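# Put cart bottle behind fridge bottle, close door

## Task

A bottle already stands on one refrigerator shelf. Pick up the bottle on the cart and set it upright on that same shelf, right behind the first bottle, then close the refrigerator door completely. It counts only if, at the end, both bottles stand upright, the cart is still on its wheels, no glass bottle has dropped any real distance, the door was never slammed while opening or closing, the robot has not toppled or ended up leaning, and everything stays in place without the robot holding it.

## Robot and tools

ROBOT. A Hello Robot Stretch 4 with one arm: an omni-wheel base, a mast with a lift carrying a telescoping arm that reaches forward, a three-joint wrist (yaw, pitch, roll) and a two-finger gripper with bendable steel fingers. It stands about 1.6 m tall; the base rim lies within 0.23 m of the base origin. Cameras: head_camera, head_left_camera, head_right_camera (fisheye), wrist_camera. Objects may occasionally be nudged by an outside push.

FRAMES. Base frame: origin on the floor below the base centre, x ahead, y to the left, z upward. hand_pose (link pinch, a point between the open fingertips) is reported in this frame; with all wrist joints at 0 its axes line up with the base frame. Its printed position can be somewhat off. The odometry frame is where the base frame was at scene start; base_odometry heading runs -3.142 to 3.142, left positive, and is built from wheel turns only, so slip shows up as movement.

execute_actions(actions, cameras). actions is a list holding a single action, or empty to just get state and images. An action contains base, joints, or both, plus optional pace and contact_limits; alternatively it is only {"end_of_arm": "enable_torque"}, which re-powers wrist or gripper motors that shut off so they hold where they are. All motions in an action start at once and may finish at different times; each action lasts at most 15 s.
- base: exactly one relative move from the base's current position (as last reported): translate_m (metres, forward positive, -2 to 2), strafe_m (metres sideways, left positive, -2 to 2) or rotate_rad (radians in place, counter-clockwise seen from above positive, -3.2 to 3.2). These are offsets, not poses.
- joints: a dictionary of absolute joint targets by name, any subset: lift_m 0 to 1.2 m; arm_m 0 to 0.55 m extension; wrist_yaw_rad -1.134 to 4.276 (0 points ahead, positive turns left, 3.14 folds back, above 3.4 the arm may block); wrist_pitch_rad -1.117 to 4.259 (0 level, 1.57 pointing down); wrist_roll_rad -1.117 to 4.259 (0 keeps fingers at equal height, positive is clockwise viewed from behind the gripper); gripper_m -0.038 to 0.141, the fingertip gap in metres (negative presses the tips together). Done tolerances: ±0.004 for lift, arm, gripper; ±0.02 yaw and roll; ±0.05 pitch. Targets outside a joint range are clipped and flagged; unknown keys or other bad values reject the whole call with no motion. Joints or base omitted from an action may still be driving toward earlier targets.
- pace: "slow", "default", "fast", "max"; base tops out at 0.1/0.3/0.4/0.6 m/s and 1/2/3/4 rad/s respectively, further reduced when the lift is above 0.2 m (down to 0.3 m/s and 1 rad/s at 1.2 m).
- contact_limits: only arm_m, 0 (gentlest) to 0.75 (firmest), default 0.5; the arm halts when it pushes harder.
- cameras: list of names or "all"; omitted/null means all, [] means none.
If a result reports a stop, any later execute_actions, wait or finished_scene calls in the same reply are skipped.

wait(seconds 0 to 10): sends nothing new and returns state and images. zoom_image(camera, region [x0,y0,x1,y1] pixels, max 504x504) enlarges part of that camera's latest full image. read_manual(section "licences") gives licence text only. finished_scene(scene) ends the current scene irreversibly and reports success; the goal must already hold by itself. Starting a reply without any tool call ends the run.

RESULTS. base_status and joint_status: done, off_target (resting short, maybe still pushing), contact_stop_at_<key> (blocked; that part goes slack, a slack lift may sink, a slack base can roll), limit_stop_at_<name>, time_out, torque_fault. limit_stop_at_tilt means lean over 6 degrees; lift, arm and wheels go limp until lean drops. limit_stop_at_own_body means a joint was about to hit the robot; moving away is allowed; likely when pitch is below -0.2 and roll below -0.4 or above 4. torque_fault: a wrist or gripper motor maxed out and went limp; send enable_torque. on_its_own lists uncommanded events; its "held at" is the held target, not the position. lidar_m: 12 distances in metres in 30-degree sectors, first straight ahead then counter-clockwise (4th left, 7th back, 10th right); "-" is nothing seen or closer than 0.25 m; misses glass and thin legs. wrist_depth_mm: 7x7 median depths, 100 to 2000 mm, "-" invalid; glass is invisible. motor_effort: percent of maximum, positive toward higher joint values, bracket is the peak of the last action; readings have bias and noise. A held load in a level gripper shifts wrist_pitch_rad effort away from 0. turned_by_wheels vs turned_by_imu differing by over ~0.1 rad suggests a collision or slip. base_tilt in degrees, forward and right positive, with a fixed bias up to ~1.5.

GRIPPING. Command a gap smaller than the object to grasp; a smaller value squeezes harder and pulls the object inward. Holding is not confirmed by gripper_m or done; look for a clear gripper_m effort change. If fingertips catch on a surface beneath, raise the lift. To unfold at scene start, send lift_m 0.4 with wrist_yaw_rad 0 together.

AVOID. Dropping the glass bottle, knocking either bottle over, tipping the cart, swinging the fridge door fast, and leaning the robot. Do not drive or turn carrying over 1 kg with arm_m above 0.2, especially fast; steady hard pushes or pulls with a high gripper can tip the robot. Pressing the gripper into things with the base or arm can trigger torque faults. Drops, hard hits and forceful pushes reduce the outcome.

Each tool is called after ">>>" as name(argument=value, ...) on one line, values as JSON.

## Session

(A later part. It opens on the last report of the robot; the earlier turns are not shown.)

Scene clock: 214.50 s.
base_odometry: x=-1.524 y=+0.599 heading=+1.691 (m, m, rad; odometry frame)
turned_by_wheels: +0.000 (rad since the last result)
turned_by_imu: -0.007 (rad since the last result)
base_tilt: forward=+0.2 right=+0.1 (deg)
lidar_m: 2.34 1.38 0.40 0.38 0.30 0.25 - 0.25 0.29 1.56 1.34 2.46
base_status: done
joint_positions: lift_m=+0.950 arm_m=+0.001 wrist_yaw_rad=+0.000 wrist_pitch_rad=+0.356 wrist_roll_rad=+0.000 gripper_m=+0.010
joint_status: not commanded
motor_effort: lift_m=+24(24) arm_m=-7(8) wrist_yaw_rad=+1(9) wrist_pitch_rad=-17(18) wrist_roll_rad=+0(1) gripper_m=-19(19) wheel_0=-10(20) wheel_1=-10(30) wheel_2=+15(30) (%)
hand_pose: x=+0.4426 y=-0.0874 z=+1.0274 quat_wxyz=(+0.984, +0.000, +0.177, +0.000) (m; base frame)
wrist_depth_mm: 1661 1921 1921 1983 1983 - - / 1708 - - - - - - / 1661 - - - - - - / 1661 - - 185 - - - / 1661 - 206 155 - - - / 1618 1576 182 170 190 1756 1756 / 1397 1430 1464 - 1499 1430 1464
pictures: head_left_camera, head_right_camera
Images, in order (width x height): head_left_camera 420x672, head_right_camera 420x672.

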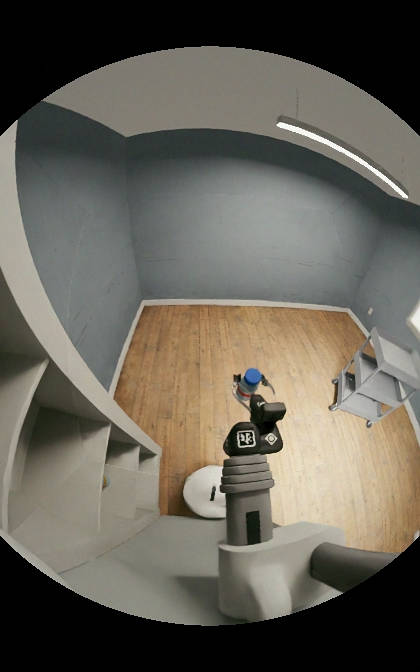

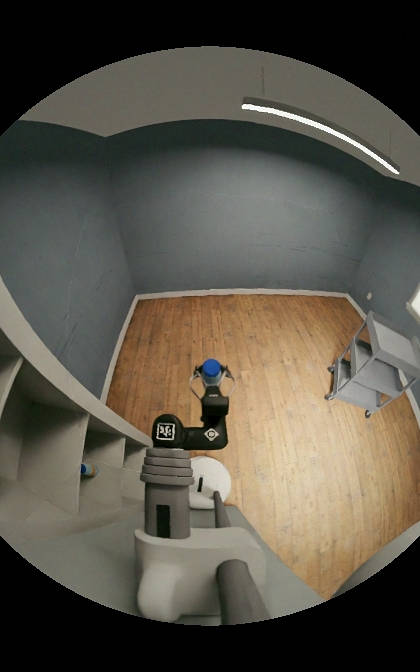

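>>> execute_actions(actions=[{"base":{"translate_m":0.04},"pace":"slow"}], cameras=[])

>>> execute_actions(actions=[{"base":{"strafe_m":-0.32},"pace":"slow"}], cameras=[])

>>> execute_actions(actions=[{"base":{"rotate_rad":1.58},"pace":"slow"}])

Scene clock: 222.27 s.
base_odometry: x=-1.529 y=+0.638 heading=+1.691 (m, m, rad; odometry frame)
turned_by_wheels: +0.000 (rad since the last result)
turned_by_imu: -0.001 (rad since the last result)
base_tilt: forward=+0.2 right=+0.0 (deg)
lidar_m: 2.28 1.36 0.42 0.38 0.34 0.25 0.25 0.25 2.33 1.52 1.33 2.42
base_status: done
joint_positions: lift_m=+0.950 arm_m=+0.001 wrist_yaw_rad=+0.000 wrist_pitch_rad=+0.356 wrist_roll_rad=+0.000 gripper_m=+0.010
joint_status: not commanded
motor_effort: lift_m=+24(24) arm_m=-7(8) wrist_yaw_rad=+1(1) wrist_pitch_rad=-17(17) wrist_roll_rad=-2(1) gripper_m=-18(18) wheel_0=+2(7) wheel_1=+2(9) wheel_2=-2(14) (%)
hand_pose: x=+0.4426 y=-0.0874 z=+1.0274 quat_wxyz=(+0.984, +0.000, +0.177, +0.000) (m; base frame)
wrist_depth_mm: 1708 1863 1921 1983 - 1983 - / 1618 1983 - - - - - / 1661 - - - - - - / 1661 - - 185 - - - / 1618 - 206 156 - - - / 1576 1618 182 170 190 1808 1756 / 1397 1430 1464 - 1499 1430 1464
pictures: none
No camera images: the call's "cameras" was empty. Leave "cameras" out to get every camera's image.

Scene clock: 226.60 s.
base_odometry: x=-1.211 y=+0.677 heading=+1.691 (m, m, rad; odometry frame)
turned_by_wheels: +0.000 (rad since the last result)
turned_by_imu: -0.003 (rad since the last result)
base_tilt: forward=+0.2 right=+0.0 (deg)
lidar_m: 2.30 1.82 0.74 0.70 0.35 0.25 0.33 1.81 2.30 1.32 1.04 2.39
base_status: done
joint_positions: lift_m=+0.950 arm_m=+0.001 wrist_yaw_rad=+0.000 wrist_pitch_rad=+0.356 wrist_roll_rad=+0.000 gripper_m=+0.010
joint_status: not commanded
motor_effort: lift_m=+24(24) arm_m=-8(7) wrist_yaw_rad=+1(1) wrist_pitch_rad=-17(17) wrist_roll_rad=-1(0) gripper_m=-18(18) wheel_0=+0(5) wheel_1=-2(4) wheel_2=-1(1) (%)
hand_pose: x=+0.4426 y=-0.0874 z=+1.0274 quat_wxyz=(+0.984, +0.000, +0.177, +0.000) (m; base frame)
wrist_depth_mm: 1863 1921 1921 1983 1983 - - / 1983 1983 - - - - - / - - - - - - - / - - - 185 - - - / - - 207 156 - - - / 1708 1618 182 170 190 1756 1708 / 1430 1430 1499 - 1499 1464 1430
pictures: none
No camera images: the call's "cameras" was empty. Leave "cameras" out to get every camera's image.

Scene clock: 229.47 s.
base_odometry: x=-1.211 y=+0.677 heading=-3.013 (m, m, rad; odometry frame)
turned_by_wheels: +1.580 (rad since the last result)
turned_by_imu: +1.565 (rad since the last result)
base_tilt: forward=+0.2 right=+0.1 (deg)
lidar_m: 0.70 0.34 0.25 2.40 1.77 2.36 1.27 1.04 2.43 2.30 1.83 0.74
base_status: done
joint_positions: lift_m=+0.950 arm_m=+0.001 wrist_yaw_rad=+0.000 wrist_pitch_rad=+0.356 wrist_roll_rad=+0.000 gripper_m=+0.010
joint_status: not commanded
motor_effort: lift_m=+24(24) arm_m=-8(8) wrist_yaw_rad=+1(1) wrist_pitch_rad=-16(17) wrist_roll_rad=+1(1) gripper_m=-19(19) wheel_0=-1(4) wheel_1=-3(5) wheel_2=-2(5) (%)
hand_pose: x=+0.4427 y=-0.0874 z=+1.0274 quat_wxyz=(+0.984, +0.000, +0.177, +0.000) (m; base frame)
wrist_depth_mm: 442 691 831 842 535 976 991 / 455 691 878 891 544 1025 1042 / 480 691 917 917 554 1098 1118 / 500 591 603 185 559 1205 1205 / 525 683 206 156 569 1281 1308 / 504 569 182 169 190 1336 1397 / 500 676 798 - 676 1397 1464
pictures: head_camera, head_left_camera, head_right_camera, wrist_camera
camera_calibration (this result's frames):
wrist_camera: T_world_to_cam=[[-0.0062384, -0.999658, 0.0253912, -0.120445], [-0.366447, -0.0213399, -0.930194, 1.16685], [0.930418, -0.0151074, -0.366189, 0.194597], [0, 0, 0, 1]] pos_world=[0.245782, -0.0925638, 1.15971]
Images, in order (width x height): head_camera 420x560, head_left_camera 420x672, head_right_camera 420x672, wrist_camera 616x392.

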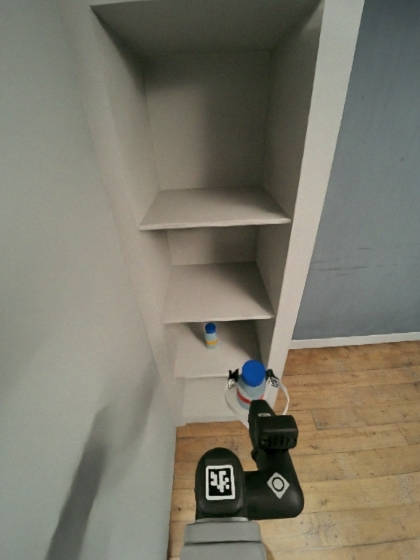

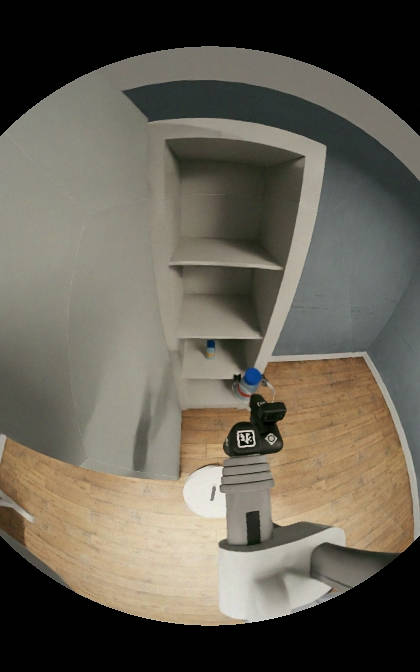

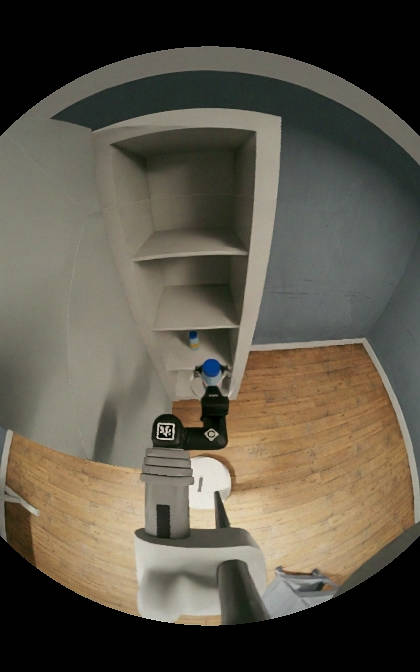

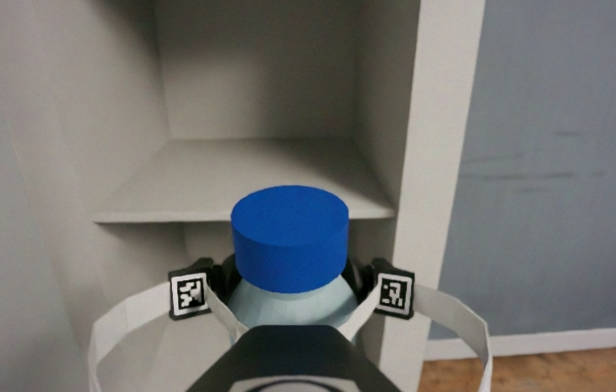

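>>> execute_actions(actions=[{"base":{"strafe_m":-0.01},"joints":{"lift_m":0.6},"pace":"slow"}], cameras=[])

>>> execute_actions(actions=[{"base":{"translate_m":0.09},"joints":{"arm_m":0.1},"pace":"slow"}], cameras=["head_camera","wrist_camera"])

Scene clock: 250.93 s.
base_odometry: x=-1.213 y=+0.687 heading=-3.013 (m, m, rad; odometry frame)
turned_by_wheels: +0.000 (rad since the last result)
turned_by_imu: -0.002 (rad since the last result)
base_tilt: forward=+0.2 right=-0.1 (deg)
lidar_m: 0.67 0.36 0.25 0.34 1.77 2.32 1.27 1.06 2.40 2.30 1.81 0.76
base_status: done
joint_positions: lift_m=+0.600 arm_m=+0.001 wrist_yaw_rad=+0.000 wrist_pitch_rad=+0.356 wrist_roll_rad=+0.000 gripper_m=+0.010
joint_status: all done
motor_effort: lift_m=+20(22) arm_m=-8(7) wrist_yaw_rad=+1(1) wrist_pitch_rad=-17(17) wrist_roll_rad=+0(1) gripper_m=-20(18) wheel_0=+0(2) wheel_1=-1(6) wheel_2=-1(1) (%)
hand_pose: x=+0.4427 y=-0.0874 z=+0.6777 quat_wxyz=(+0.984, +0.000, +0.177, +0.000) (m; base frame)
wrist_depth_mm: 459 715 831 842 500 960 991 / 462 715 878 891 512 1042 1060 / 477 723 904 931 517 1118 1118 / 504 654 699 185 549 1182 1182 / 530 574 206 156 574 1281 1281 / 521 569 182 169 190 1205 1205 / 517 691 854 - 699 991 1008
pictures: none
No camera images: the call's "cameras" was empty. Leave "cameras" out to get every camera's image.

Scene clock: 253.23 s.
base_odometry: x=-1.302 y=+0.675 heading=-3.013 (m, m, rad; odometry frame)
turned_by_wheels: +0.000 (rad since the last result)
turned_by_imu: -0.001 (rad since the last result)
base_tilt: forward=+0.2 right=+0.0 (deg)
lidar_m: 0.50 0.36 0.25 0.25 1.80 2.38 1.32 1.11 2.42 2.30 1.69 0.62
base_status: done
joint_positions: lift_m=+0.600 arm_m=+0.098 wrist_yaw_rad=+0.000 wrist_pitch_rad=+0.356 wrist_roll_rad=+0.000 gripper_m=+0.010
joint_status: all done
motor_effort: lift_m=+20(20) arm_m=+9(9) wrist_yaw_rad=+1(1) wrist_pitch_rad=-17(17) wrist_roll_rad=+1(0) gripper_m=-18(18) wheel_0=+0(2) wheel_1=+1(3) wheel_2=-1(6) (%)
hand_pose: x=+0.5397 y=-0.0874 z=+0.6777 quat_wxyz=(+0.984, +0.000, +0.177, +0.000) (m; base frame)
wrist_depth_mm: 459 654 661 661 496 276 274 / 462 676 699 707 508 291 291 / 462 723 732 750 508 309 891 / 462 654 517 185 517 327 976 / 455 512 207 156 462 349 1042 / 399 387 182 170 190 370 1118 / 452 691 842 - 462 415 1008
pictures: head_camera, wrist_camera
camera_calibration (this result's frames):
wrist_camera: T_world_to_cam=[[-0.00624921, -0.999658, 0.0253916, -0.110959], [-0.366491, -0.0213357, -0.930177, 0.877153], [0.9304, -0.0151187, -0.366233, -0.0236997], [0, 0, 0, 1]] pos_world=[0.342826, -0.0925647, 0.810045]
Images, in order (width x height): head_camera 420x560, wrist_camera 616x392.

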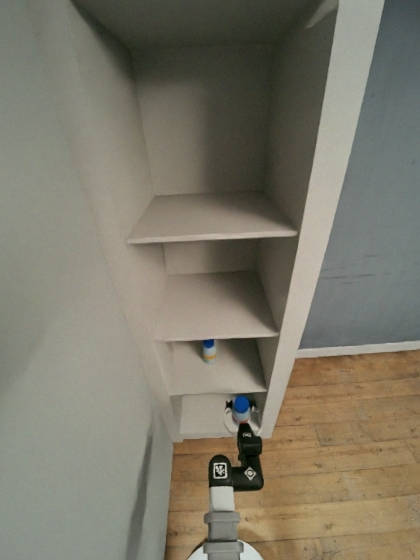

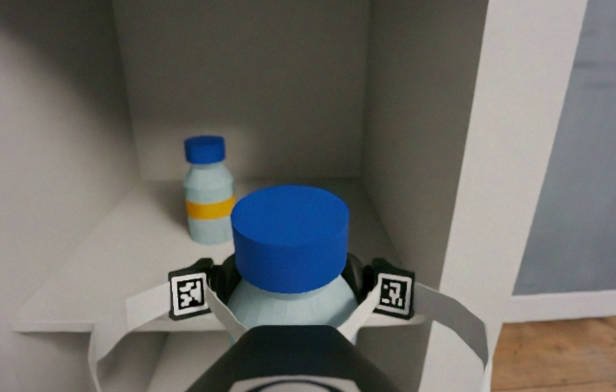

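>>> execute_actions(actions=[{"joints":{"arm_m":0.49},"pace":"slow","contact_limits":{"arm_m":0.25}}], cameras=["wrist_camera"])

>>> execute_actions(actions=[{"joints":{"lift_m":0.565},"pace":"slow"}], cameras=[])

Scene clock: 269.20 s.
base_odometry: x=-1.302 y=+0.675 heading=-3.013 (m, m, rad; odometry frame)
turned_by_wheels: +0.000 (rad since the last result)
turned_by_imu: -0.002 (rad since the last result)
base_tilt: forward=+0.2 right=+0.0 (deg)
lidar_m: 0.61 0.38 0.25 0.25 1.80 2.33 1.33 1.12 2.42 2.28 1.73 0.65
base_status: not commanded
joint_positions: lift_m=+0.600 arm_m=+0.488 wrist_yaw_rad=+0.000 wrist_pitch_rad=+0.356 wrist_roll_rad=+0.000 gripper_m=+0.010
joint_status: all done
motor_effort: lift_m=+20(20) arm_m=+9(10) wrist_yaw_rad=+0(0) wrist_pitch_rad=-17(17) wrist_roll_rad=+1(3) gripper_m=-20(18) wheel_0=+0(0) wheel_1=+1(1) wheel_2=-1(1) (%)
contact_limits: arm_m 0.25
hand_pose: x=+0.9297 y=-0.0874 z=+0.6777 quat_wxyz=(+0.984, +0.000, +0.177, +0.000) (m; base frame)
wrist_depth_mm: 296 300 300 304 307 266 198 / 312 315 320 322 325 268 200 / 330 334 340 343 347 271 201 / 353 357 355 185 370 272 202 / 379 382 206 156 389 272 203 / 394 373 182 169 190 239 203 / 164 334 342 - 349 254 202
pictures: wrist_camera
camera_calibration (this result's frames):
wrist_camera: T_world_to_cam=[[-0.00624868, -0.999658, 0.0253915, -0.108522], [-0.366491, -0.0213358, -0.930177, 1.02009], [0.9304, -0.0151181, -0.366233, -0.386559], [0, 0, 0, 1]] pos_world=[0.73283, -0.0925646, 0.810045]
Images, in order (width x height): wrist_camera 616x392.

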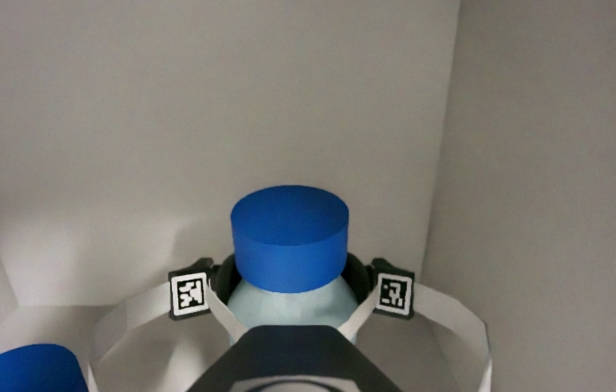

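Scene clock: 270.33 s.
base_odometry: x=-1.302 y=+0.675 heading=-3.013 (m, m, rad; odometry frame)
turned_by_wheels: +0.000 (rad since the last result)
turned_by_imu: +0.000 (rad since the last result)
base_tilt: forward=+0.2 right=-0.1 (deg)
lidar_m: 0.59 0.36 0.25 0.25 1.80 2.33 1.32 1.09 2.40 2.28 1.68 0.63
base_status: not commanded
joint_positions: lift_m=+0.565 arm_m=+0.488 wrist_yaw_rad=+0.000 wrist_pitch_rad=+0.356 wrist_roll_rad=+0.000 gripper_m=+0.010
joint_status: all done
motor_effort: lift_m=+20(19) arm_m=+9(9) wrist_yaw_rad=+0(1) wrist_pitch_rad=-17(17) wrist_roll_rad=+1(1) gripper_m=-19(18) wheel_0=+0(0) wheel_1=+1(1) wheel_2=-1(2) (%)
hand_pose: x=+0.9297 y=-0.0874 z=+0.6427 quat_wxyz=(+0.984, +0.000, +0.177, +0.000) (m; base frame)
wrist_depth_mm: 294 298 300 304 307 265 198 / 309 315 320 324 327 268 200 / 330 334 342 343 347 271 202 / 351 355 355 185 370 272 202 / 379 382 206 156 387 272 203 / 151 325 182 169 190 239 202 / 134 291 298 - 306 255 202
pictures: none
No camera images: the call's "cameras" was empty. Leave "cameras" out to get every camera's image.

>>> execute_actions(actions=[{"joints":{"arm_m":0.535},"pace":"slow","contact_limits":{"arm_m":0.25}}], cameras=[])

>>> execute_actions(actions=[{"joints":{"lift_m":0.548},"pace":"slow"}], cameras=[])

Scene clock: 279.47 s.
base_odometry: x=-1.302 y=+0.675 heading=-3.013 (m, m, rad; odometry frame)
turned_by_wheels: +0.000 (rad since the last result)
turned_by_imu: -0.001 (rad since the last result)
base_tilt: forward=+0.2 right=-0.1 (deg)
lidar_m: 0.62 0.37 0.25 0.25 1.82 2.33 1.32 1.13 2.41 2.30 1.71 0.65
base_status: not commanded
joint_positions: lift_m=+0.565 arm_m=+0.533 wrist_yaw_rad=+0.000 wrist_pitch_rad=+0.356 wrist_roll_rad=+0.000 gripper_m=+0.010
joint_status: all done
motor_effort: lift_m=+20(20) arm_m=+10(10) wrist_yaw_rad=+1(1) wrist_pitch_rad=-17(17) wrist_roll_rad=-1(1) gripper_m=-18(18) wheel_0=+0(1) wheel_1=+1(1) wheel_2=-1(1) (%)
contact_limits: arm_m 0.25
hand_pose: x=+0.9747 y=-0.0874 z=+0.6427 quat_wxyz=(+0.984, +0.000, +0.177, +0.000) (m; base frame)
wrist_depth_mm: 254 258 259 263 266 265 198 / 268 272 276 279 283 267 200 / 286 289 294 296 300 270 201 / 304 309 309 185 320 272 202 / 327 330 206 156 338 273 202 / 340 325 182 170 190 239 202 / 293 291 300 - 304 254 202
pictures: none
No camera images: the call's "cameras" was empty. Leave "cameras" out to get every camera's image.

Scene clock: 280.33 s.
base_odometry: x=-1.302 y=+0.675 heading=-3.013 (m, m, rad; odometry frame)
turned_by_wheels: +0.000 (rad since the last result)
turned_by_imu: +0.000 (rad since the last result)
base_tilt: forward=+0.2 right=-0.1 (deg)
lidar_m: 0.62 0.35 0.25 0.25 1.83 2.34 1.33 1.09 2.40 2.30 1.69 0.66
base_status: not commanded
joint_positions: lift_m=+0.548 arm_m=+0.533 wrist_yaw_rad=+0.000 wrist_pitch_rad=+0.356 wrist_roll_rad=+0.000 gripper_m=+0.010
joint_status: all done
motor_effort: lift_m=+20(19) arm_m=+9(9) wrist_yaw_rad=+1(0) wrist_pitch_rad=-17(18) wrist_roll_rad=+2(1) gripper_m=-18(18) wheel_0=+1(0) wheel_1=+1(1) wheel_2=-1(1) (%)
hand_pose: x=+0.9747 y=-0.0874 z=+0.6257 quat_wxyz=(+0.984, +0.000, +0.177, +0.000) (m; base frame)
wrist_depth_mm: 254 258 259 263 266 264 198 / 268 272 276 279 282 267 200 / 286 290 293 296 300 271 202 / 304 307 307 185 320 272 202 / 325 329 206 156 338 272 202 / 325 301 182 170 190 239 202 / 272 271 277 - 283 254 202
pictures: none
No camera images: the call's "cameras" was empty. Leave "cameras" out to get every camera's image.

>>> execute_actions(actions=[{"joints":{"lift_m":0.54},"pace":"slow"}], cameras=[])

Scene clock: 284.10 s.
base_odometry: x=-1.302 y=+0.675 heading=-3.013 (m, m, rad; odometry frame)
turned_by_wheels: +0.000 (rad since the last result)
turned_by_imu: -0.001 (rad since the last result)
base_tilt: forward=+0.3 right=+0.0 (deg)
lidar_m: 0.58 0.31 0.25 0.25 1.82 2.35 1.33 1.13 2.38 2.30 1.69 0.65
base_status: not commanded
joint_positions: lift_m=+0.540 arm_m=+0.533 wrist_yaw_rad=+0.000 wrist_pitch_rad=+0.351 wrist_roll_rad=+0.000 gripper_m=+0.010
joint_status: all done
motor_effort: lift_m=+18(18) arm_m=+8(9) wrist_yaw_rad=+0(0) wrist_pitch_rad=-4(17) wrist_roll_rad=+0(2) gripper_m=-19(20) wheel_0=+0(0) wheel_1=+1(1) wheel_2=-1(1) (%)
hand_pose: x=+0.9752 y=-0.0874 z=+0.6191 quat_wxyz=(+0.985, +0.000, +0.175, +0.000) (m; base frame)
wrist_depth_mm: 254 258 260 263 266 264 198 / 268 272 274 278 282 267 200 / 285 289 291 296 300 270 201 / 303 307 306 183 320 271 202 / 325 327 207 156 338 272 202 / 319 298 182 170 190 239 202 / 267 267 272 - 278 253 202
pictures: none
No camera images: the call's "cameras" was empty. Leave "cameras" out to get every camera's image.

>>> execute_actions(actions=[{"joints":{"gripper_m":0.085},"pace":"slow"}], cameras=[])

>>> execute_actions(actions=[{"joints":{"arm_m":0.2},"pace":"slow"}], cameras=[])

>>> execute_actions(actions=[{"joints":{"wrist_yaw_rad":0.466,"gripper_m":0.11}}], cameras=["wrist_camera","head_camera"])

Scene clock: 296.50 s.
base_odometry: x=-1.302 y=+0.675 heading=-3.013 (m, m, rad; odometry frame)
turned_by_wheels: +0.000 (rad since the last result)
turned_by_imu: -0.001 (rad since the last result)
base_tilt: forward=+0.1 right=+0.0 (deg)
lidar_m: 0.60 0.35 0.25 0.25 1.81 2.33 1.31 1.10 2.40 2.31 1.69 0.64
base_status: not commanded
joint_positions: lift_m=+0.540 arm_m=+0.533 wrist_yaw_rad=+0.000 wrist_pitch_rad=+0.352 wrist_roll_rad=+0.000 gripper_m=+0.085
joint_status: all done
motor_effort: lift_m=+18(18) arm_m=+8(9) wrist_yaw_rad=+2(2) wrist_pitch_rad=-4(6) wrist_roll_rad=-1(2) gripper_m=-1(18) wheel_0=+0(1) wheel_1=+1(1) wheel_2=-1(1) (%)
hand_pose: x=+0.9752 y=-0.0875 z=+0.6190 quat_wxyz=(+0.985, +0.000, +0.175, +0.000) (m; base frame)
wrist_depth_mm: 255 258 260 263 266 264 198 / 270 272 276 279 282 266 199 / 285 289 291 296 298 270 201 / 303 306 307 190 320 271 202 / 325 327 324 177 336 272 202 / 319 309 195 184 300 271 202 / 267 265 276 - 278 246 201
pictures: none
No camera images: the call's "cameras" was empty. Leave "cameras" out to get every camera's image.

Scene clock: 301.13 s.
base_odometry: x=-1.302 y=+0.675 heading=-3.013 (m, m, rad; odometry frame)
turned_by_wheels: +0.000 (rad since the last result)
turned_by_imu: -0.001 (rad since the last result)
base_tilt: forward=+0.2 right=-0.1 (deg)
lidar_m: 0.61 0.34 0.25 0.25 1.84 2.34 1.34 1.13 2.40 2.27 1.72 0.65
base_status: not commanded
joint_positions: lift_m=+0.540 arm_m=+0.202 wrist_yaw_rad=+0.000 wrist_pitch_rad=+0.352 wrist_roll_rad=+0.000 gripper_m=+0.085
joint_status: all done
motor_effort: lift_m=+18(18) arm_m=-9(9) wrist_yaw_rad=+1(3) wrist_pitch_rad=-4(5) wrist_roll_rad=-1(2) gripper_m=+0(1) wheel_0=+0(0) wheel_1=+1(1) wheel_2=-1(1) (%)
hand_pose: x=+0.6433 y=-0.0875 z=+0.6190 quat_wxyz=(+0.985, +0.000, +0.175, +0.000) (m; base frame)
wrist_depth_mm: 462 559 564 569 496 268 200 / 462 585 597 597 504 272 203 / 466 615 621 512 508 273 204 / 462 517 488 517 488 276 213 / 404 407 407 410 392 277 226 / 320 310 300 327 301 277 244 / 278 277 283 - 290 264 265
pictures: none
No camera images: the call's "cameras" was empty. Leave "cameras" out to get every camera's image.

Scene clock: 302.20 s.
base_odometry: x=-1.302 y=+0.675 heading=-3.013 (m, m, rad; odometry frame)
turned_by_wheels: +0.000 (rad since the last result)
turned_by_imu: +0.000 (rad since the last result)
base_tilt: forward=+0.1 right=+0.1 (deg)
lidar_m: 0.60 0.37 0.25 0.25 1.78 2.34 1.33 1.12 2.43 2.29 1.66 0.63
base_status: not commanded
joint_positions: lift_m=+0.540 arm_m=+0.202 wrist_yaw_rad=+0.465 wrist_pitch_rad=+0.352 wrist_roll_rad=+0.000 gripper_m=+0.110
joint_status: all done
motor_effort: lift_m=+18(18) arm_m=-8(8) wrist_yaw_rad=+2(8) wrist_pitch_rad=-5(5) wrist_roll_rad=-1(1) gripper_m=-1(3) wheel_0=+0(0) wheel_1=+1(1) wheel_2=-1(1) (%)
hand_pose: x=+0.6537 y=+0.0434 z=+0.6190 quat_wxyz=(+0.958, -0.040, +0.170, +0.227) (m; base frame)
wrist_depth_mm: 238 298 399 564 539 496 459 / 248 307 415 597 564 521 480 / 263 319 436 640 377 535 500 / 282 327 452 559 368 436 517 / 310 324 410 413 375 413 413 / 338 315 300 314 300 325 324 / 359 359 433 - 278 267 271
pictures: head_camera, wrist_camera
camera_calibration (this result's frames):
wrist_camera: T_world_to_cam=[[0.442955, -0.896185, 0.0253643, -0.27607], [-0.314468, -0.181801, -0.931697, 0.840994], [0.839584, 0.404723, -0.362351, -0.110523], [0, 0, 0, 1]] pos_world=[0.479545, -0.0497858, 0.750506]
Images, in order (width x height): head_camera 420x560, wrist_camera 616x392.

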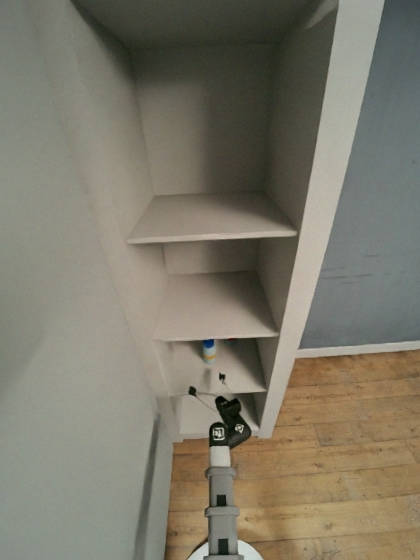

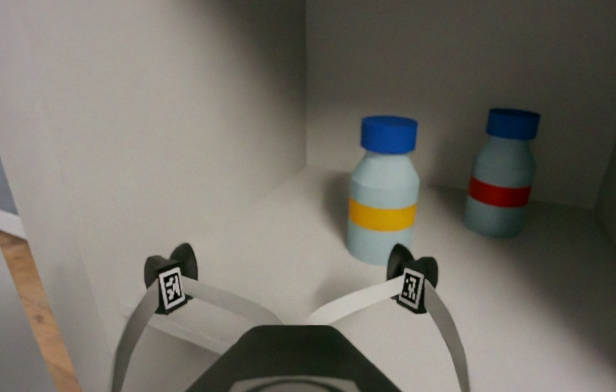

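>>> execute_actions(actions=[{"joints":{"gripper_m":0.135}}], cameras=[])

>>> execute_actions(actions=[{"joints":{"arm_m":0.32},"pace":"slow"}], cameras=["wrist_camera"])

Scene clock: 308.67 s.
base_odometry: x=-1.302 y=+0.675 heading=-3.013 (m, m, rad; odometry frame)
turned_by_wheels: +0.000 (rad since the last result)
turned_by_imu: -0.001 (rad since the last result)
base_tilt: forward=+0.2 right=-0.1 (deg)
lidar_m: 0.61 0.35 0.25 0.25 1.81 2.33 1.32 1.11 2.40 2.29 1.71 0.64
base_status: not commanded
joint_positions: lift_m=+0.540 arm_m=+0.202 wrist_yaw_rad=+0.465 wrist_pitch_rad=+0.352 wrist_roll_rad=+0.000 gripper_m=+0.135
joint_status: all done
motor_effort: lift_m=+18(18) arm_m=-8(9) wrist_yaw_rad=+2(2) wrist_pitch_rad=-5(5) wrist_roll_rad=+0(2) gripper_m=+1(3) wheel_0=+0(0) wheel_1=+1(1) wheel_2=-1(1) (%)
hand_pose: x=+0.6537 y=+0.0434 z=+0.6190 quat_wxyz=(+0.958, -0.040, +0.170, +0.227) (m; base frame)
wrist_depth_mm: 238 297 399 569 535 496 462 / 249 307 418 603 564 517 480 / 264 317 433 634 377 535 500 / 282 327 452 554 368 436 521 / 309 310 410 413 382 410 410 / 340 312 300 314 301 314 324 / 359 359 433 - 278 268 271
pictures: none
No camera images: the call's "cameras" was empty. Leave "cameras" out to get every camera's image.

Scene clock: 311.13 s.
base_odometry: x=-1.302 y=+0.675 heading=-3.013 (m, m, rad; odometry frame)
turned_by_wheels: +0.000 (rad since the last result)
turned_by_imu: -0.001 (rad since the last result)
base_tilt: forward=+0.3 right=-0.1 (deg)
lidar_m: 0.60 0.37 0.25 0.25 1.80 2.33 1.33 1.12 2.40 2.30 1.71 0.64
base_status: not commanded
joint_positions: lift_m=+0.540 arm_m=+0.318 wrist_yaw_rad=+0.466 wrist_pitch_rad=+0.352 wrist_roll_rad=+0.000 gripper_m=+0.135
joint_status: all done
motor_effort: lift_m=+18(18) arm_m=+9(8) wrist_yaw_rad=+2(2) wrist_pitch_rad=-5(5) wrist_roll_rad=+1(1) gripper_m=+0(1) wheel_0=+0(0) wheel_1=+1(1) wheel_2=-1(1) (%)
hand_pose: x=+0.7705 y=+0.0435 z=+0.6190 quat_wxyz=(+0.958, -0.040, +0.170, +0.227) (m; base frame)
wrist_depth_mm: 239 298 399 473 433 397 370 / 245 309 418 500 452 415 384 / 252 317 433 525 469 433 397 / 259 329 452 488 484 329 413 / 265 310 410 276 264 332 410 / 271 298 300 272 283 312 324 / 263 266 278 - 278 267 270
pictures: wrist_camera
camera_calibration (this result's frames):
wrist_camera: T_world_to_cam=[[0.44312, -0.896103, 0.0253643, -0.327926], [-0.314434, -0.181859, -0.931697, 0.877735], [0.839509, 0.404878, -0.362351, -0.208621], [0, 0, 0, 1]] pos_world=[0.596439, -0.049766, 0.750506]
Images, in order (width x height): wrist_camera 616x392.

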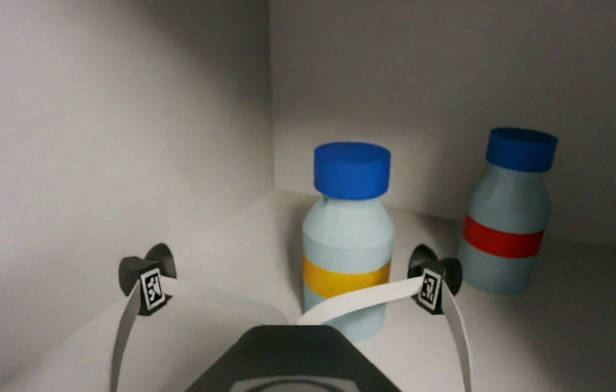

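>>> execute_actions(actions=[{"joints":{"arm_m":0.402},"pace":"slow"}], cameras=["wrist_camera"])

Scene clock: 317.07 s.
base_odometry: x=-1.302 y=+0.675 heading=-3.013 (m, m, rad; odometry frame)
turned_by_wheels: +0.000 (rad since the last result)
turned_by_imu: -0.001 (rad since the last result)
base_tilt: forward=+0.2 right=-0.1 (deg)
lidar_m: 0.61 0.36 0.25 0.25 1.82 2.34 1.34 1.12 2.42 2.30 1.70 0.65
base_status: not commanded
joint_positions: lift_m=+0.540 arm_m=+0.400 wrist_yaw_rad=+0.466 wrist_pitch_rad=+0.352 wrist_roll_rad=+0.000 gripper_m=+0.135
joint_status: all done
motor_effort: lift_m=+18(18) arm_m=+9(8) wrist_yaw_rad=+2(2) wrist_pitch_rad=-5(5) wrist_roll_rad=+2(1) gripper_m=+0(2) wheel_0=+0(0) wheel_1=+1(1) wheel_2=-1(1) (%)
hand_pose: x=+0.8525 y=+0.0435 z=+0.6190 quat_wxyz=(+0.958, -0.040, +0.170, +0.227) (m; base frame)
wrist_depth_mm: 239 298 399 389 355 327 306 / 246 309 415 415 375 342 319 / 253 319 436 436 394 357 330 / 259 329 436 190 418 375 229 / 266 310 404 182 413 251 241 / 271 297 300 186 300 260 297 / 264 266 277 - 268 267 268
pictures: wrist_camera
camera_calibration (this result's frames):
wrist_camera: T_world_to_cam=[[0.443123, -0.896102, 0.0253644, -0.364261], [-0.314434, -0.18186, -0.931697, 0.903516], [0.839508, 0.404881, -0.362351, -0.277455], [0, 0, 0, 1]] pos_world=[0.678434, -0.0497657, 0.750506]
Images, in order (width x height): wrist_camera 616x392.

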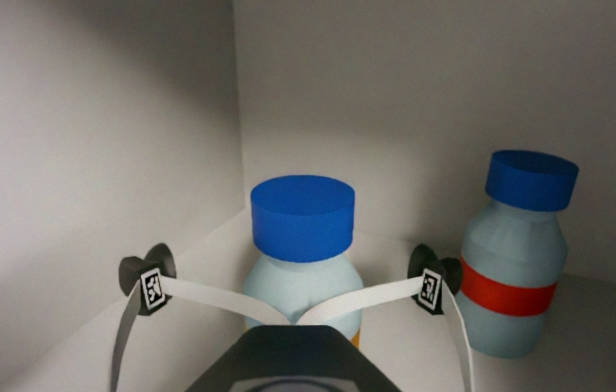

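>>> execute_actions(actions=[{"joints":{"gripper_m":0.01}}], cameras=[])

>>> execute_actions(actions=[{"joints":{"lift_m":0.556},"pace":"slow"}], cameras=[])

>>> execute_actions(actions=[{"joints":{"wrist_yaw_rad":0.0},"pace":"slow"}], cameras=["wrist_camera"])

Scene clock: 327.87 s.
base_odometry: x=-1.302 y=+0.675 heading=-3.013 (m, m, rad; odometry frame)
turned_by_wheels: +0.000 (rad since the last result)
turned_by_imu: -0.001 (rad since the last result)
base_tilt: forward=+0.2 right=+0.1 (deg)
lidar_m: 0.62 0.35 0.25 0.25 1.81 2.35 1.32 1.13 2.42 2.30 1.69 0.65
base_status: not commanded
joint_positions: lift_m=+0.540 arm_m=+0.400 wrist_yaw_rad=+0.466 wrist_pitch_rad=+0.356 wrist_roll_rad=+0.000 gripper_m=+0.010
joint_status: all done
motor_effort: lift_m=+20(19) arm_m=+8(9) wrist_yaw_rad=+1(4) wrist_pitch_rad=-15(16) wrist_roll_rad=+0(1) gripper_m=-18(19) wheel_0=-1(1) wheel_1=+0(1) wheel_2=-1(1) (%)
hand_pose: x=+0.8523 y=+0.0434 z=+0.6179 quat_wxyz=(+0.958, -0.041, +0.172, +0.227) (m; base frame)
wrist_depth_mm: 240 300 399 389 355 325 304 / 246 309 418 413 373 342 319 / 253 319 436 436 394 357 329 / 259 330 415 175 418 278 229 / 266 338 223 157 404 256 241 / 272 293 181 168 190 257 291 / 260 263 268 - 274 263 270
pictures: none
No camera images: the call's "cameras" was empty. Leave "cameras" out to get every camera's image.

Scene clock: 328.73 s.
base_odometry: x=-1.302 y=+0.675 heading=-3.013 (m, m, rad; odometry frame)
turned_by_wheels: +0.000 (rad since the last result)
turned_by_imu: +0.000 (rad since the last result)
base_tilt: forward=+0.2 right=+0.0 (deg)
lidar_m: 0.60 0.34 0.25 0.25 1.82 2.34 1.32 1.10 2.42 2.29 1.69 0.63
base_status: not commanded
joint_positions: lift_m=+0.556 arm_m=+0.400 wrist_yaw_rad=+0.466 wrist_pitch_rad=+0.356 wrist_roll_rad=+0.000 gripper_m=+0.010
joint_status: all done
motor_effort: lift_m=+25(23) arm_m=+9(9) wrist_yaw_rad=+2(1) wrist_pitch_rad=-16(16) wrist_roll_rad=+0(1) gripper_m=-18(18) wheel_0=-1(1) wheel_1=+0(0) wheel_2=-1(1) (%)
hand_pose: x=+0.8523 y=+0.0434 z=+0.6334 quat_wxyz=(+0.958, -0.041, +0.172, +0.227) (m; base frame)
wrist_depth_mm: 240 300 399 389 355 327 304 / 246 309 418 413 373 340 319 / 253 319 436 439 394 359 334 / 259 329 413 175 418 370 239 / 266 336 223 156 424 260 251 / 272 306 181 168 190 257 314 / 270 281 287 - 293 272 281
pictures: none
No camera images: the call's "cameras" was empty. Leave "cameras" out to get every camera's image.

Scene clock: 329.70 s.
base_odometry: x=-1.302 y=+0.675 heading=-3.013 (m, m, rad; odometry frame)
turned_by_wheels: +0.000 (rad since the last result)
turned_by_imu: +0.000 (rad since the last result)
base_tilt: forward=+0.2 right=-0.1 (deg)
lidar_m: 0.61 0.33 0.25 0.25 1.82 2.34 1.33 1.12 2.40 2.28 1.69 0.65
base_status: not commanded
joint_positions: lift_m=+0.556 arm_m=+0.400 wrist_yaw_rad=+0.000 wrist_pitch_rad=+0.356 wrist_roll_rad=+0.000 gripper_m=+0.010
joint_status: all done
motor_effort: lift_m=+25(25) arm_m=+8(8) wrist_yaw_rad=-1(7) wrist_pitch_rad=-16(16) wrist_roll_rad=+1(4) gripper_m=-19(19) wheel_0=-1(1) wheel_1=+1(1) wheel_2=-1(1) (%)
hand_pose: x=+0.8419 y=-0.0873 z=+0.6334 quat_wxyz=(+0.984, +0.000, +0.177, +0.000) (m; base frame)
wrist_depth_mm: 373 377 382 387 387 266 199 / 394 399 404 410 410 270 200 / 415 424 430 424 433 272 202 / 439 452 452 175 455 273 204 / 415 430 223 156 413 273 204 / 338 312 181 168 190 241 204 / 283 281 289 - 294 255 202
pictures: wrist_camera
camera_calibration (this result's frames):
wrist_camera: T_world_to_cam=[[-0.00584581, -0.999661, 0.0253897, -0.108173], [-0.366137, -0.0214873, -0.930313, 0.946461], [0.930543, -0.0147346, -0.365887, -0.321345], [0, 0, 0, 1]] pos_world=[0.644927, -0.0925343, 0.765675]
Images, in order (width x height): wrist_camera 616x392.

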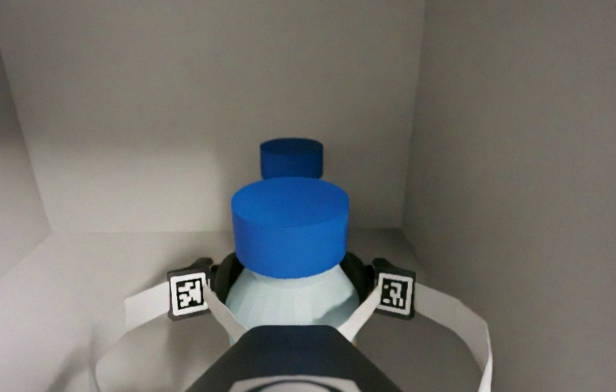

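>>> execute_actions(actions=[{"joints":{"lift_m":0.539},"pace":"slow"}], cameras=[])

>>> execute_actions(actions=[{"joints":{"gripper_m":0.085},"pace":"slow"}], cameras=[])

>>> execute_actions(actions=[{"joints":{"arm_m":0.0},"pace":"slow"}], cameras=["wrist_camera"])

>>> execute_actions(actions=[{"base":{"translate_m":-0.5},"joints":{"gripper_m":0.0}}])

Scene clock: 340.13 s.
base_odometry: x=-1.302 y=+0.675 heading=-3.013 (m, m, rad; odometry frame)
turned_by_wheels: +0.000 (rad since the last result)
turned_by_imu: -0.001 (rad since the last result)
base_tilt: forward=+0.2 right=-0.1 (deg)
lidar_m: 0.62 0.35 0.26 0.25 1.84 2.33 1.30 1.10 2.38 2.28 1.72 0.63
base_status: not commanded
joint_positions: lift_m=+0.539 arm_m=+0.400 wrist_yaw_rad=+0.000 wrist_pitch_rad=+0.356 wrist_roll_rad=+0.000 gripper_m=+0.010
joint_status: all done
motor_effort: lift_m=+20(26) arm_m=+9(9) wrist_yaw_rad=-1(0) wrist_pitch_rad=-16(16) wrist_roll_rad=-1(1) gripper_m=-18(19) wheel_0=-1(0) wheel_1=+0(0) wheel_2=-1(1) (%)
hand_pose: x=+0.8419 y=-0.0873 z=+0.6168 quat_wxyz=(+0.984, +0.000, +0.177, +0.000) (m; base frame)
wrist_depth_mm: 375 379 382 387 387 266 199 / 394 397 404 407 410 268 201 / 415 424 430 304 433 272 202 / 439 449 449 175 455 273 204 / 394 397 224 156 402 274 204 / 312 291 181 168 190 242 203 / 262 262 267 - 272 253 203
pictures: none
No camera images: the call's "cameras" was empty. Leave "cameras" out to get every camera's image.

Scene clock: 343.03 s.
base_odometry: x=-1.302 y=+0.675 heading=-3.013 (m, m, rad; odometry frame)
turned_by_wheels: +0.000 (rad since the last result)
turned_by_imu: -0.001 (rad since the last result)
base_tilt: forward=+0.1 right=-0.1 (deg)
lidar_m: 0.61 0.34 0.25 0.25 1.82 2.29 1.34 1.09 2.42 2.30 1.69 0.65
base_status: not commanded
joint_positions: lift_m=+0.539 arm_m=+0.400 wrist_yaw_rad=+0.000 wrist_pitch_rad=+0.352 wrist_roll_rad=+0.000 gripper_m=+0.085
joint_status: all done
motor_effort: lift_m=+19(20) arm_m=+9(9) wrist_yaw_rad=+1(1) wrist_pitch_rad=-6(16) wrist_roll_rad=+1(1) gripper_m=-1(22) wheel_0=-1(1) wheel_1=+0(0) wheel_2=-1(1) (%)
hand_pose: x=+0.8421 y=-0.0875 z=+0.6178 quat_wxyz=(+0.985, +0.000, +0.175, +0.000) (m; base frame)
wrist_depth_mm: 375 377 382 384 389 266 198 / 394 397 404 410 407 268 201 / 415 424 430 320 433 271 202 / 439 452 452 187 455 273 203 / 402 404 389 183 389 273 204 / 317 306 195 184 298 273 203 / 266 264 276 - 276 247 202
pictures: none
No camera images: the call's "cameras" was empty. Leave "cameras" out to get every camera's image.

Scene clock: 348.33 s.
base_odometry: x=-1.302 y=+0.675 heading=-3.013 (m, m, rad; odometry frame)
turned_by_wheels: +0.000 (rad since the last result)
turned_by_imu: -0.001 (rad since the last result)
base_tilt: forward=+0.2 right=+0.0 (deg)
lidar_m: 0.60 0.36 0.25 0.25 1.82 2.34 1.33 1.10 2.42 2.31 1.69 0.65
base_status: not commanded
joint_positions: lift_m=+0.539 arm_m=+0.002 wrist_yaw_rad=+0.000 wrist_pitch_rad=+0.352 wrist_roll_rad=+0.000 gripper_m=+0.085
joint_status: all done
motor_effort: lift_m=+20(20) arm_m=-9(9) wrist_yaw_rad=+2(2) wrist_pitch_rad=-5(6) wrist_roll_rad=+1(1) gripper_m=-2(2) wheel_0=+0(1) wheel_1=+0(1) wheel_2=-1(1) (%)
hand_pose: x=+0.4433 y=-0.0875 z=+0.6178 quat_wxyz=(+0.985, +0.000, +0.175, +0.000) (m; base frame)
wrist_depth_mm: 459 715 750 759 500 364 904 / 459 715 788 798 508 387 960 / 462 699 820 597 512 415 1025 / 462 554 559 559 492 1060 1078 / 449 569 946 976 466 1138 1182 / 477 603 854 931 480 1078 1118 / 500 621 788 - 544 931 931
pictures: wrist_camera
camera_calibration (this result's frames):
wrist_camera: T_world_to_cam=[[-0.00659761, -0.999656, 0.0253664, -0.109937], [-0.362812, -0.0212454, -0.93162, 0.785344], [0.931839, -0.0153497, -0.362547, 0.0411482], [0, 0, 0, 1]] pos_world=[0.245863, -0.0925829, 0.749349]
Images, in order (width x height): wrist_camera 616x392.

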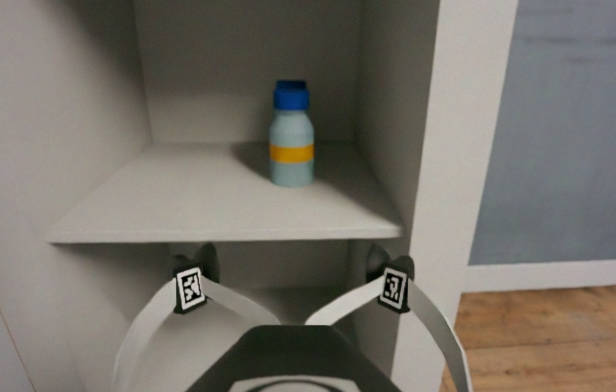

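Scene clock: 351.50 s.
base_odometry: x=-0.806 y=+0.739 heading=-3.013 (m, m, rad; odometry frame)
turned_by_wheels: +0.000 (rad since the last result)
turned_by_imu: +0.001 (rad since the last result)
base_tilt: forward=+0.2 right=-0.1 (deg)
lidar_m: 0.99 0.55 2.38 1.67 1.72 2.11 0.97 0.70 0.75 2.30 2.39 1.16
base_status: done
joint_positions: lift_m=+0.539 arm_m=+0.002 wrist_yaw_rad=+0.000 wrist_pitch_rad=+0.352 wrist_roll_rad=+0.000 gripper_m=+0.000
joint_status: all done
motor_effort: lift_m=+19(20) arm_m=-9(9) wrist_yaw_rad=+1(2) wrist_pitch_rad=-6(6) wrist_roll_rad=+2(2) gripper_m=-5(1) wheel_0=+1(2) wheel_1=+1(6) wheel_2=+0(9) (%)
hand_pose: x=+0.4432 y=-0.0875 z=+0.6178 quat_wxyz=(+0.985, +0.000, +0.175, +0.000) (m; base frame)
wrist_depth_mm: 521 788 1205 1229 1336 1366 1366 / 525 809 1255 1281 1430 1464 1464 / 525 820 1182 1336 1499 1576 1576 / 521 809 1397 1430 1618 1661 1708 / 517 798 1160 1060 1366 1430 1430 / 517 741 187 195 1042 1118 1118 / 508 627 960 - 891 931 931
pictures: head_camera, head_left_camera, head_right_camera, wrist_camera
camera_calibration (this result's frames):
wrist_camera: T_world_to_cam=[[-0.00659904, -0.999656, 0.0253659, -0.109937], [-0.362755, -0.0212454, -0.931642, 0.785339], [0.931861, -0.0153496, -0.362491, 0.0411334], [0, 0, 0, 1]] pos_world=[0.24583, -0.0925829, 0.749354]
Images, in order (width x height): head_camera 420x560, head_left_camera 420x672, head_right_camera 420x672, wrist_camera 616x392.

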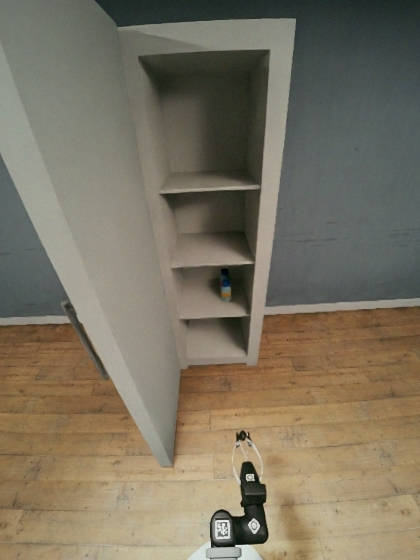

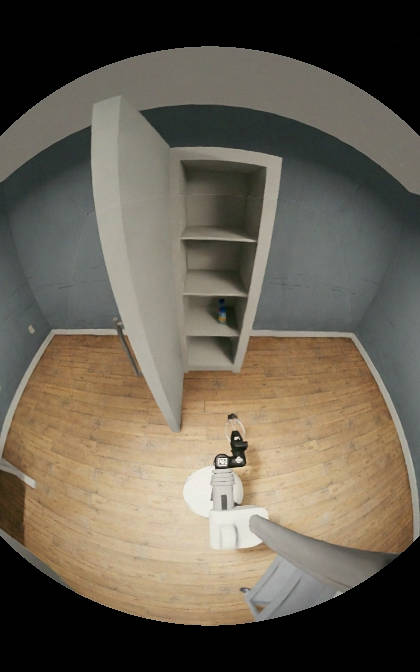

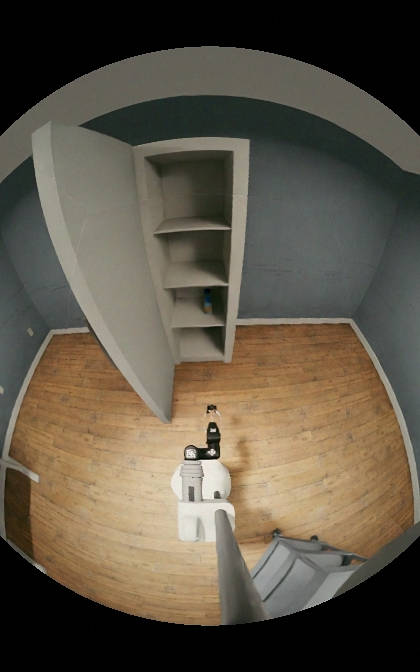

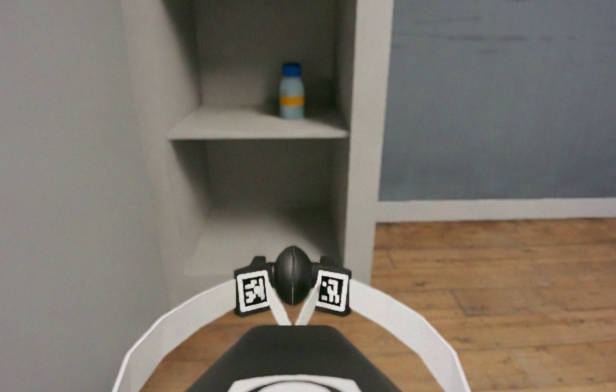

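>>> execute_actions(actions=[{"base":{"translate_m":0.17},"joints":{"wrist_yaw_rad":3.05,"wrist_pitch_rad":0,"lift_m":0.4}}], cameras=[])

>>> execute_actions(actions=[{"base":{"strafe_m":0.68},"joints":{"lift_m":0.3}}], cameras=[])

>>> execute_actions(actions=[{"base":{"translate_m":0.48}}])

Scene clock: 365.33 s.
base_odometry: x=-0.975 y=+0.717 heading=-3.013 (m, m, rad; odometry frame)
turned_by_wheels: +0.000 (rad since the last result)
turned_by_imu: -0.002 (rad since the last result)
base_tilt: forward=+0.2 right=+0.0 (deg)
lidar_m: 0.92 0.39 0.44 1.72 1.72 2.30 1.08 0.82 2.42 2.30 2.17 0.98
base_status: done
joint_positions: lift_m=+0.400 arm_m=+0.001 wrist_yaw_rad=+3.049 wrist_pitch_rad=+0.002 wrist_roll_rad=+0.000 gripper_m=+0.000
joint_status: all done
motor_effort: lift_m=+18(18) arm_m=-9(8) wrist_yaw_rad=+2(5) wrist_pitch_rad=-6(10) wrist_roll_rad=+1(1) gripper_m=-4(5) wheel_0=-1(3) wheel_1=-1(4) wheel_2=+1(9) (%)
hand_pose: x=-0.1068 y=+0.1136 z=+0.5778 quat_wxyz=(+0.046, -0.001, +0.000, +0.999) (m; base frame)
wrist_depth_mm: 114 141 - - - - - / 109 142 - - - - - / 117 143 - - - - - / 140 271 - - - - - / - - - - - - - / 1308 1308 187 195 1576 1808 1708 / 931 1042 1336 - 1182 1281 1255
pictures: none
No camera images: the call's "cameras" was empty. Leave "cameras" out to get every camera's image.

Scene clock: 368.93 s.
base_odometry: x=-0.887 y=+0.043 heading=-3.013 (m, m, rad; odometry frame)
turned_by_wheels: +0.000 (rad since the last result)
turned_by_imu: +0.002 (rad since the last result)
base_tilt: forward=+0.1 right=+0.0 (deg)
lidar_m: 1.49 1.54 1.82 1.71 1.03 1.39 2.19 1.36 1.32 3.00 0.47 0.43
base_status: done
joint_positions: lift_m=+0.300 arm_m=+0.001 wrist_yaw_rad=+3.050 wrist_pitch_rad=+0.002 wrist_roll_rad=+0.000 gripper_m=+0.000
joint_status: all done
motor_effort: lift_m=+18(22) arm_m=-8(8) wrist_yaw_rad=+2(3) wrist_pitch_rad=-5(5) wrist_roll_rad=+0(1) gripper_m=-3(4) wheel_0=+0(9) wheel_1=-1(8) wheel_2=+1(2) (%)
hand_pose: x=-0.1069 y=+0.1135 z=+0.4778 quat_wxyz=(+0.046, -0.001, +0.000, +0.999) (m; base frame)
wrist_depth_mm: 115 141 - - - - 1983 / 109 142 - - - - - / 117 143 - - - - 1537 / 140 272 - - - - - / - - - - - - 1983 / 1537 1576 187 195 1308 1499 1464 / 1078 991 1138 - 991 1060 1060
pictures: none
No camera images: the call's "cameras" was empty. Leave "cameras" out to get every camera's image.

Scene clock: 372.03 s.
base_odometry: x=-1.363 y=-0.019 heading=-3.012 (m, m, rad; odometry frame)
turned_by_wheels: +0.000 (rad since the last result)
turned_by_imu: -0.002 (rad since the last result)
base_tilt: forward=+0.1 right=-0.1 (deg)
lidar_m: 1.01 1.07 1.49 1.74 1.31 1.41 2.69 1.65 0.29 0.32 0.36 0.48
base_status: done
joint_positions: lift_m=+0.300 arm_m=+0.001 wrist_yaw_rad=+3.050 wrist_pitch_rad=+0.002 wrist_roll_rad=+0.000 gripper_m=+0.000
joint_status: not commanded
motor_effort: lift_m=+18(18) arm_m=-8(8) wrist_yaw_rad=+2(2) wrist_pitch_rad=-5(5) wrist_roll_rad=-1(1) gripper_m=-4(4) wheel_0=+0(7) wheel_1=+0(5) wheel_2=+2(9) (%)
hand_pose: x=-0.1069 y=+0.1135 z=+0.4778 quat_wxyz=(+0.046, -0.001, +0.000, +0.999) (m; base frame)
wrist_depth_mm: 115 141 - - - - 1983 / 109 142 - - - - - / 117 144 - - - - 1464 / 140 272 - - - - - / - - - - - - - / 1537 1537 187 195 1308 1499 1366 / 1078 991 1138 - 991 1060 1060
pictures: head_camera, head_left_camera, head_right_camera, wrist_camera
camera_calibration (this result's frames):
wrist_camera: T_world_to_cam=[[0.106441, 0.994084, 0.021628, -0.121577], [0.0232061, 0.0192621, -0.999545, 0.528692], [-0.994048, 0.106895, -0.0210185, 0.123261], [0, 0, 0, 1]] pos_world=[0.123199, 0.0974981, 0.533671]
Images, in order (width x height): head_camera 420x560, head_left_camera 420x672, head_right_camera 420x672, wrist_camera 616x392.

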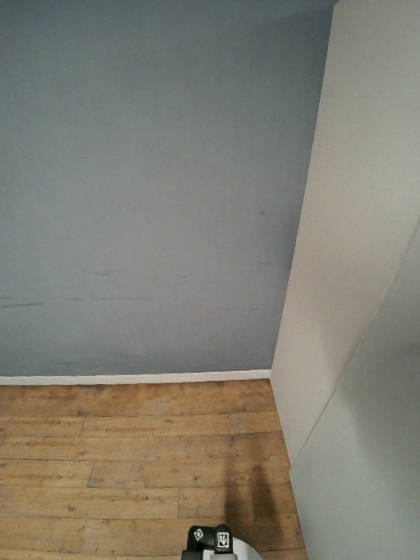

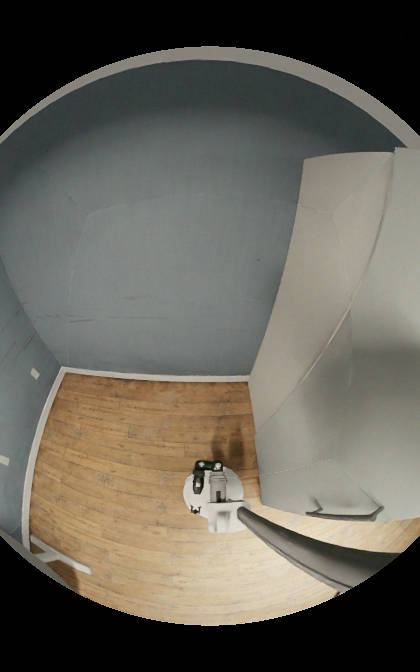

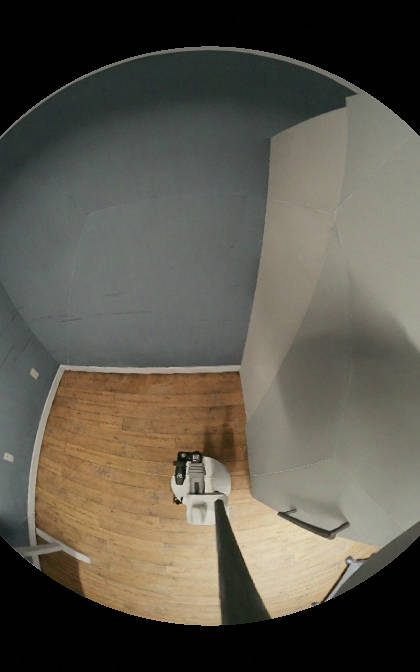

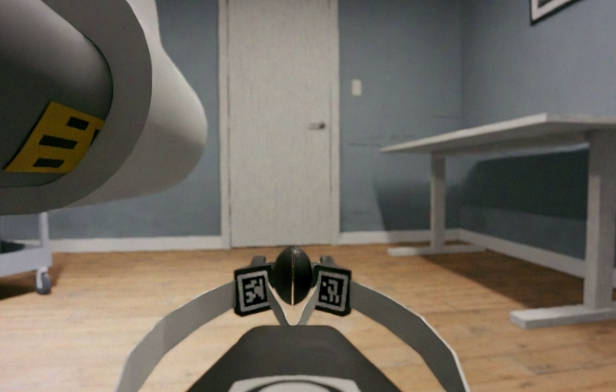

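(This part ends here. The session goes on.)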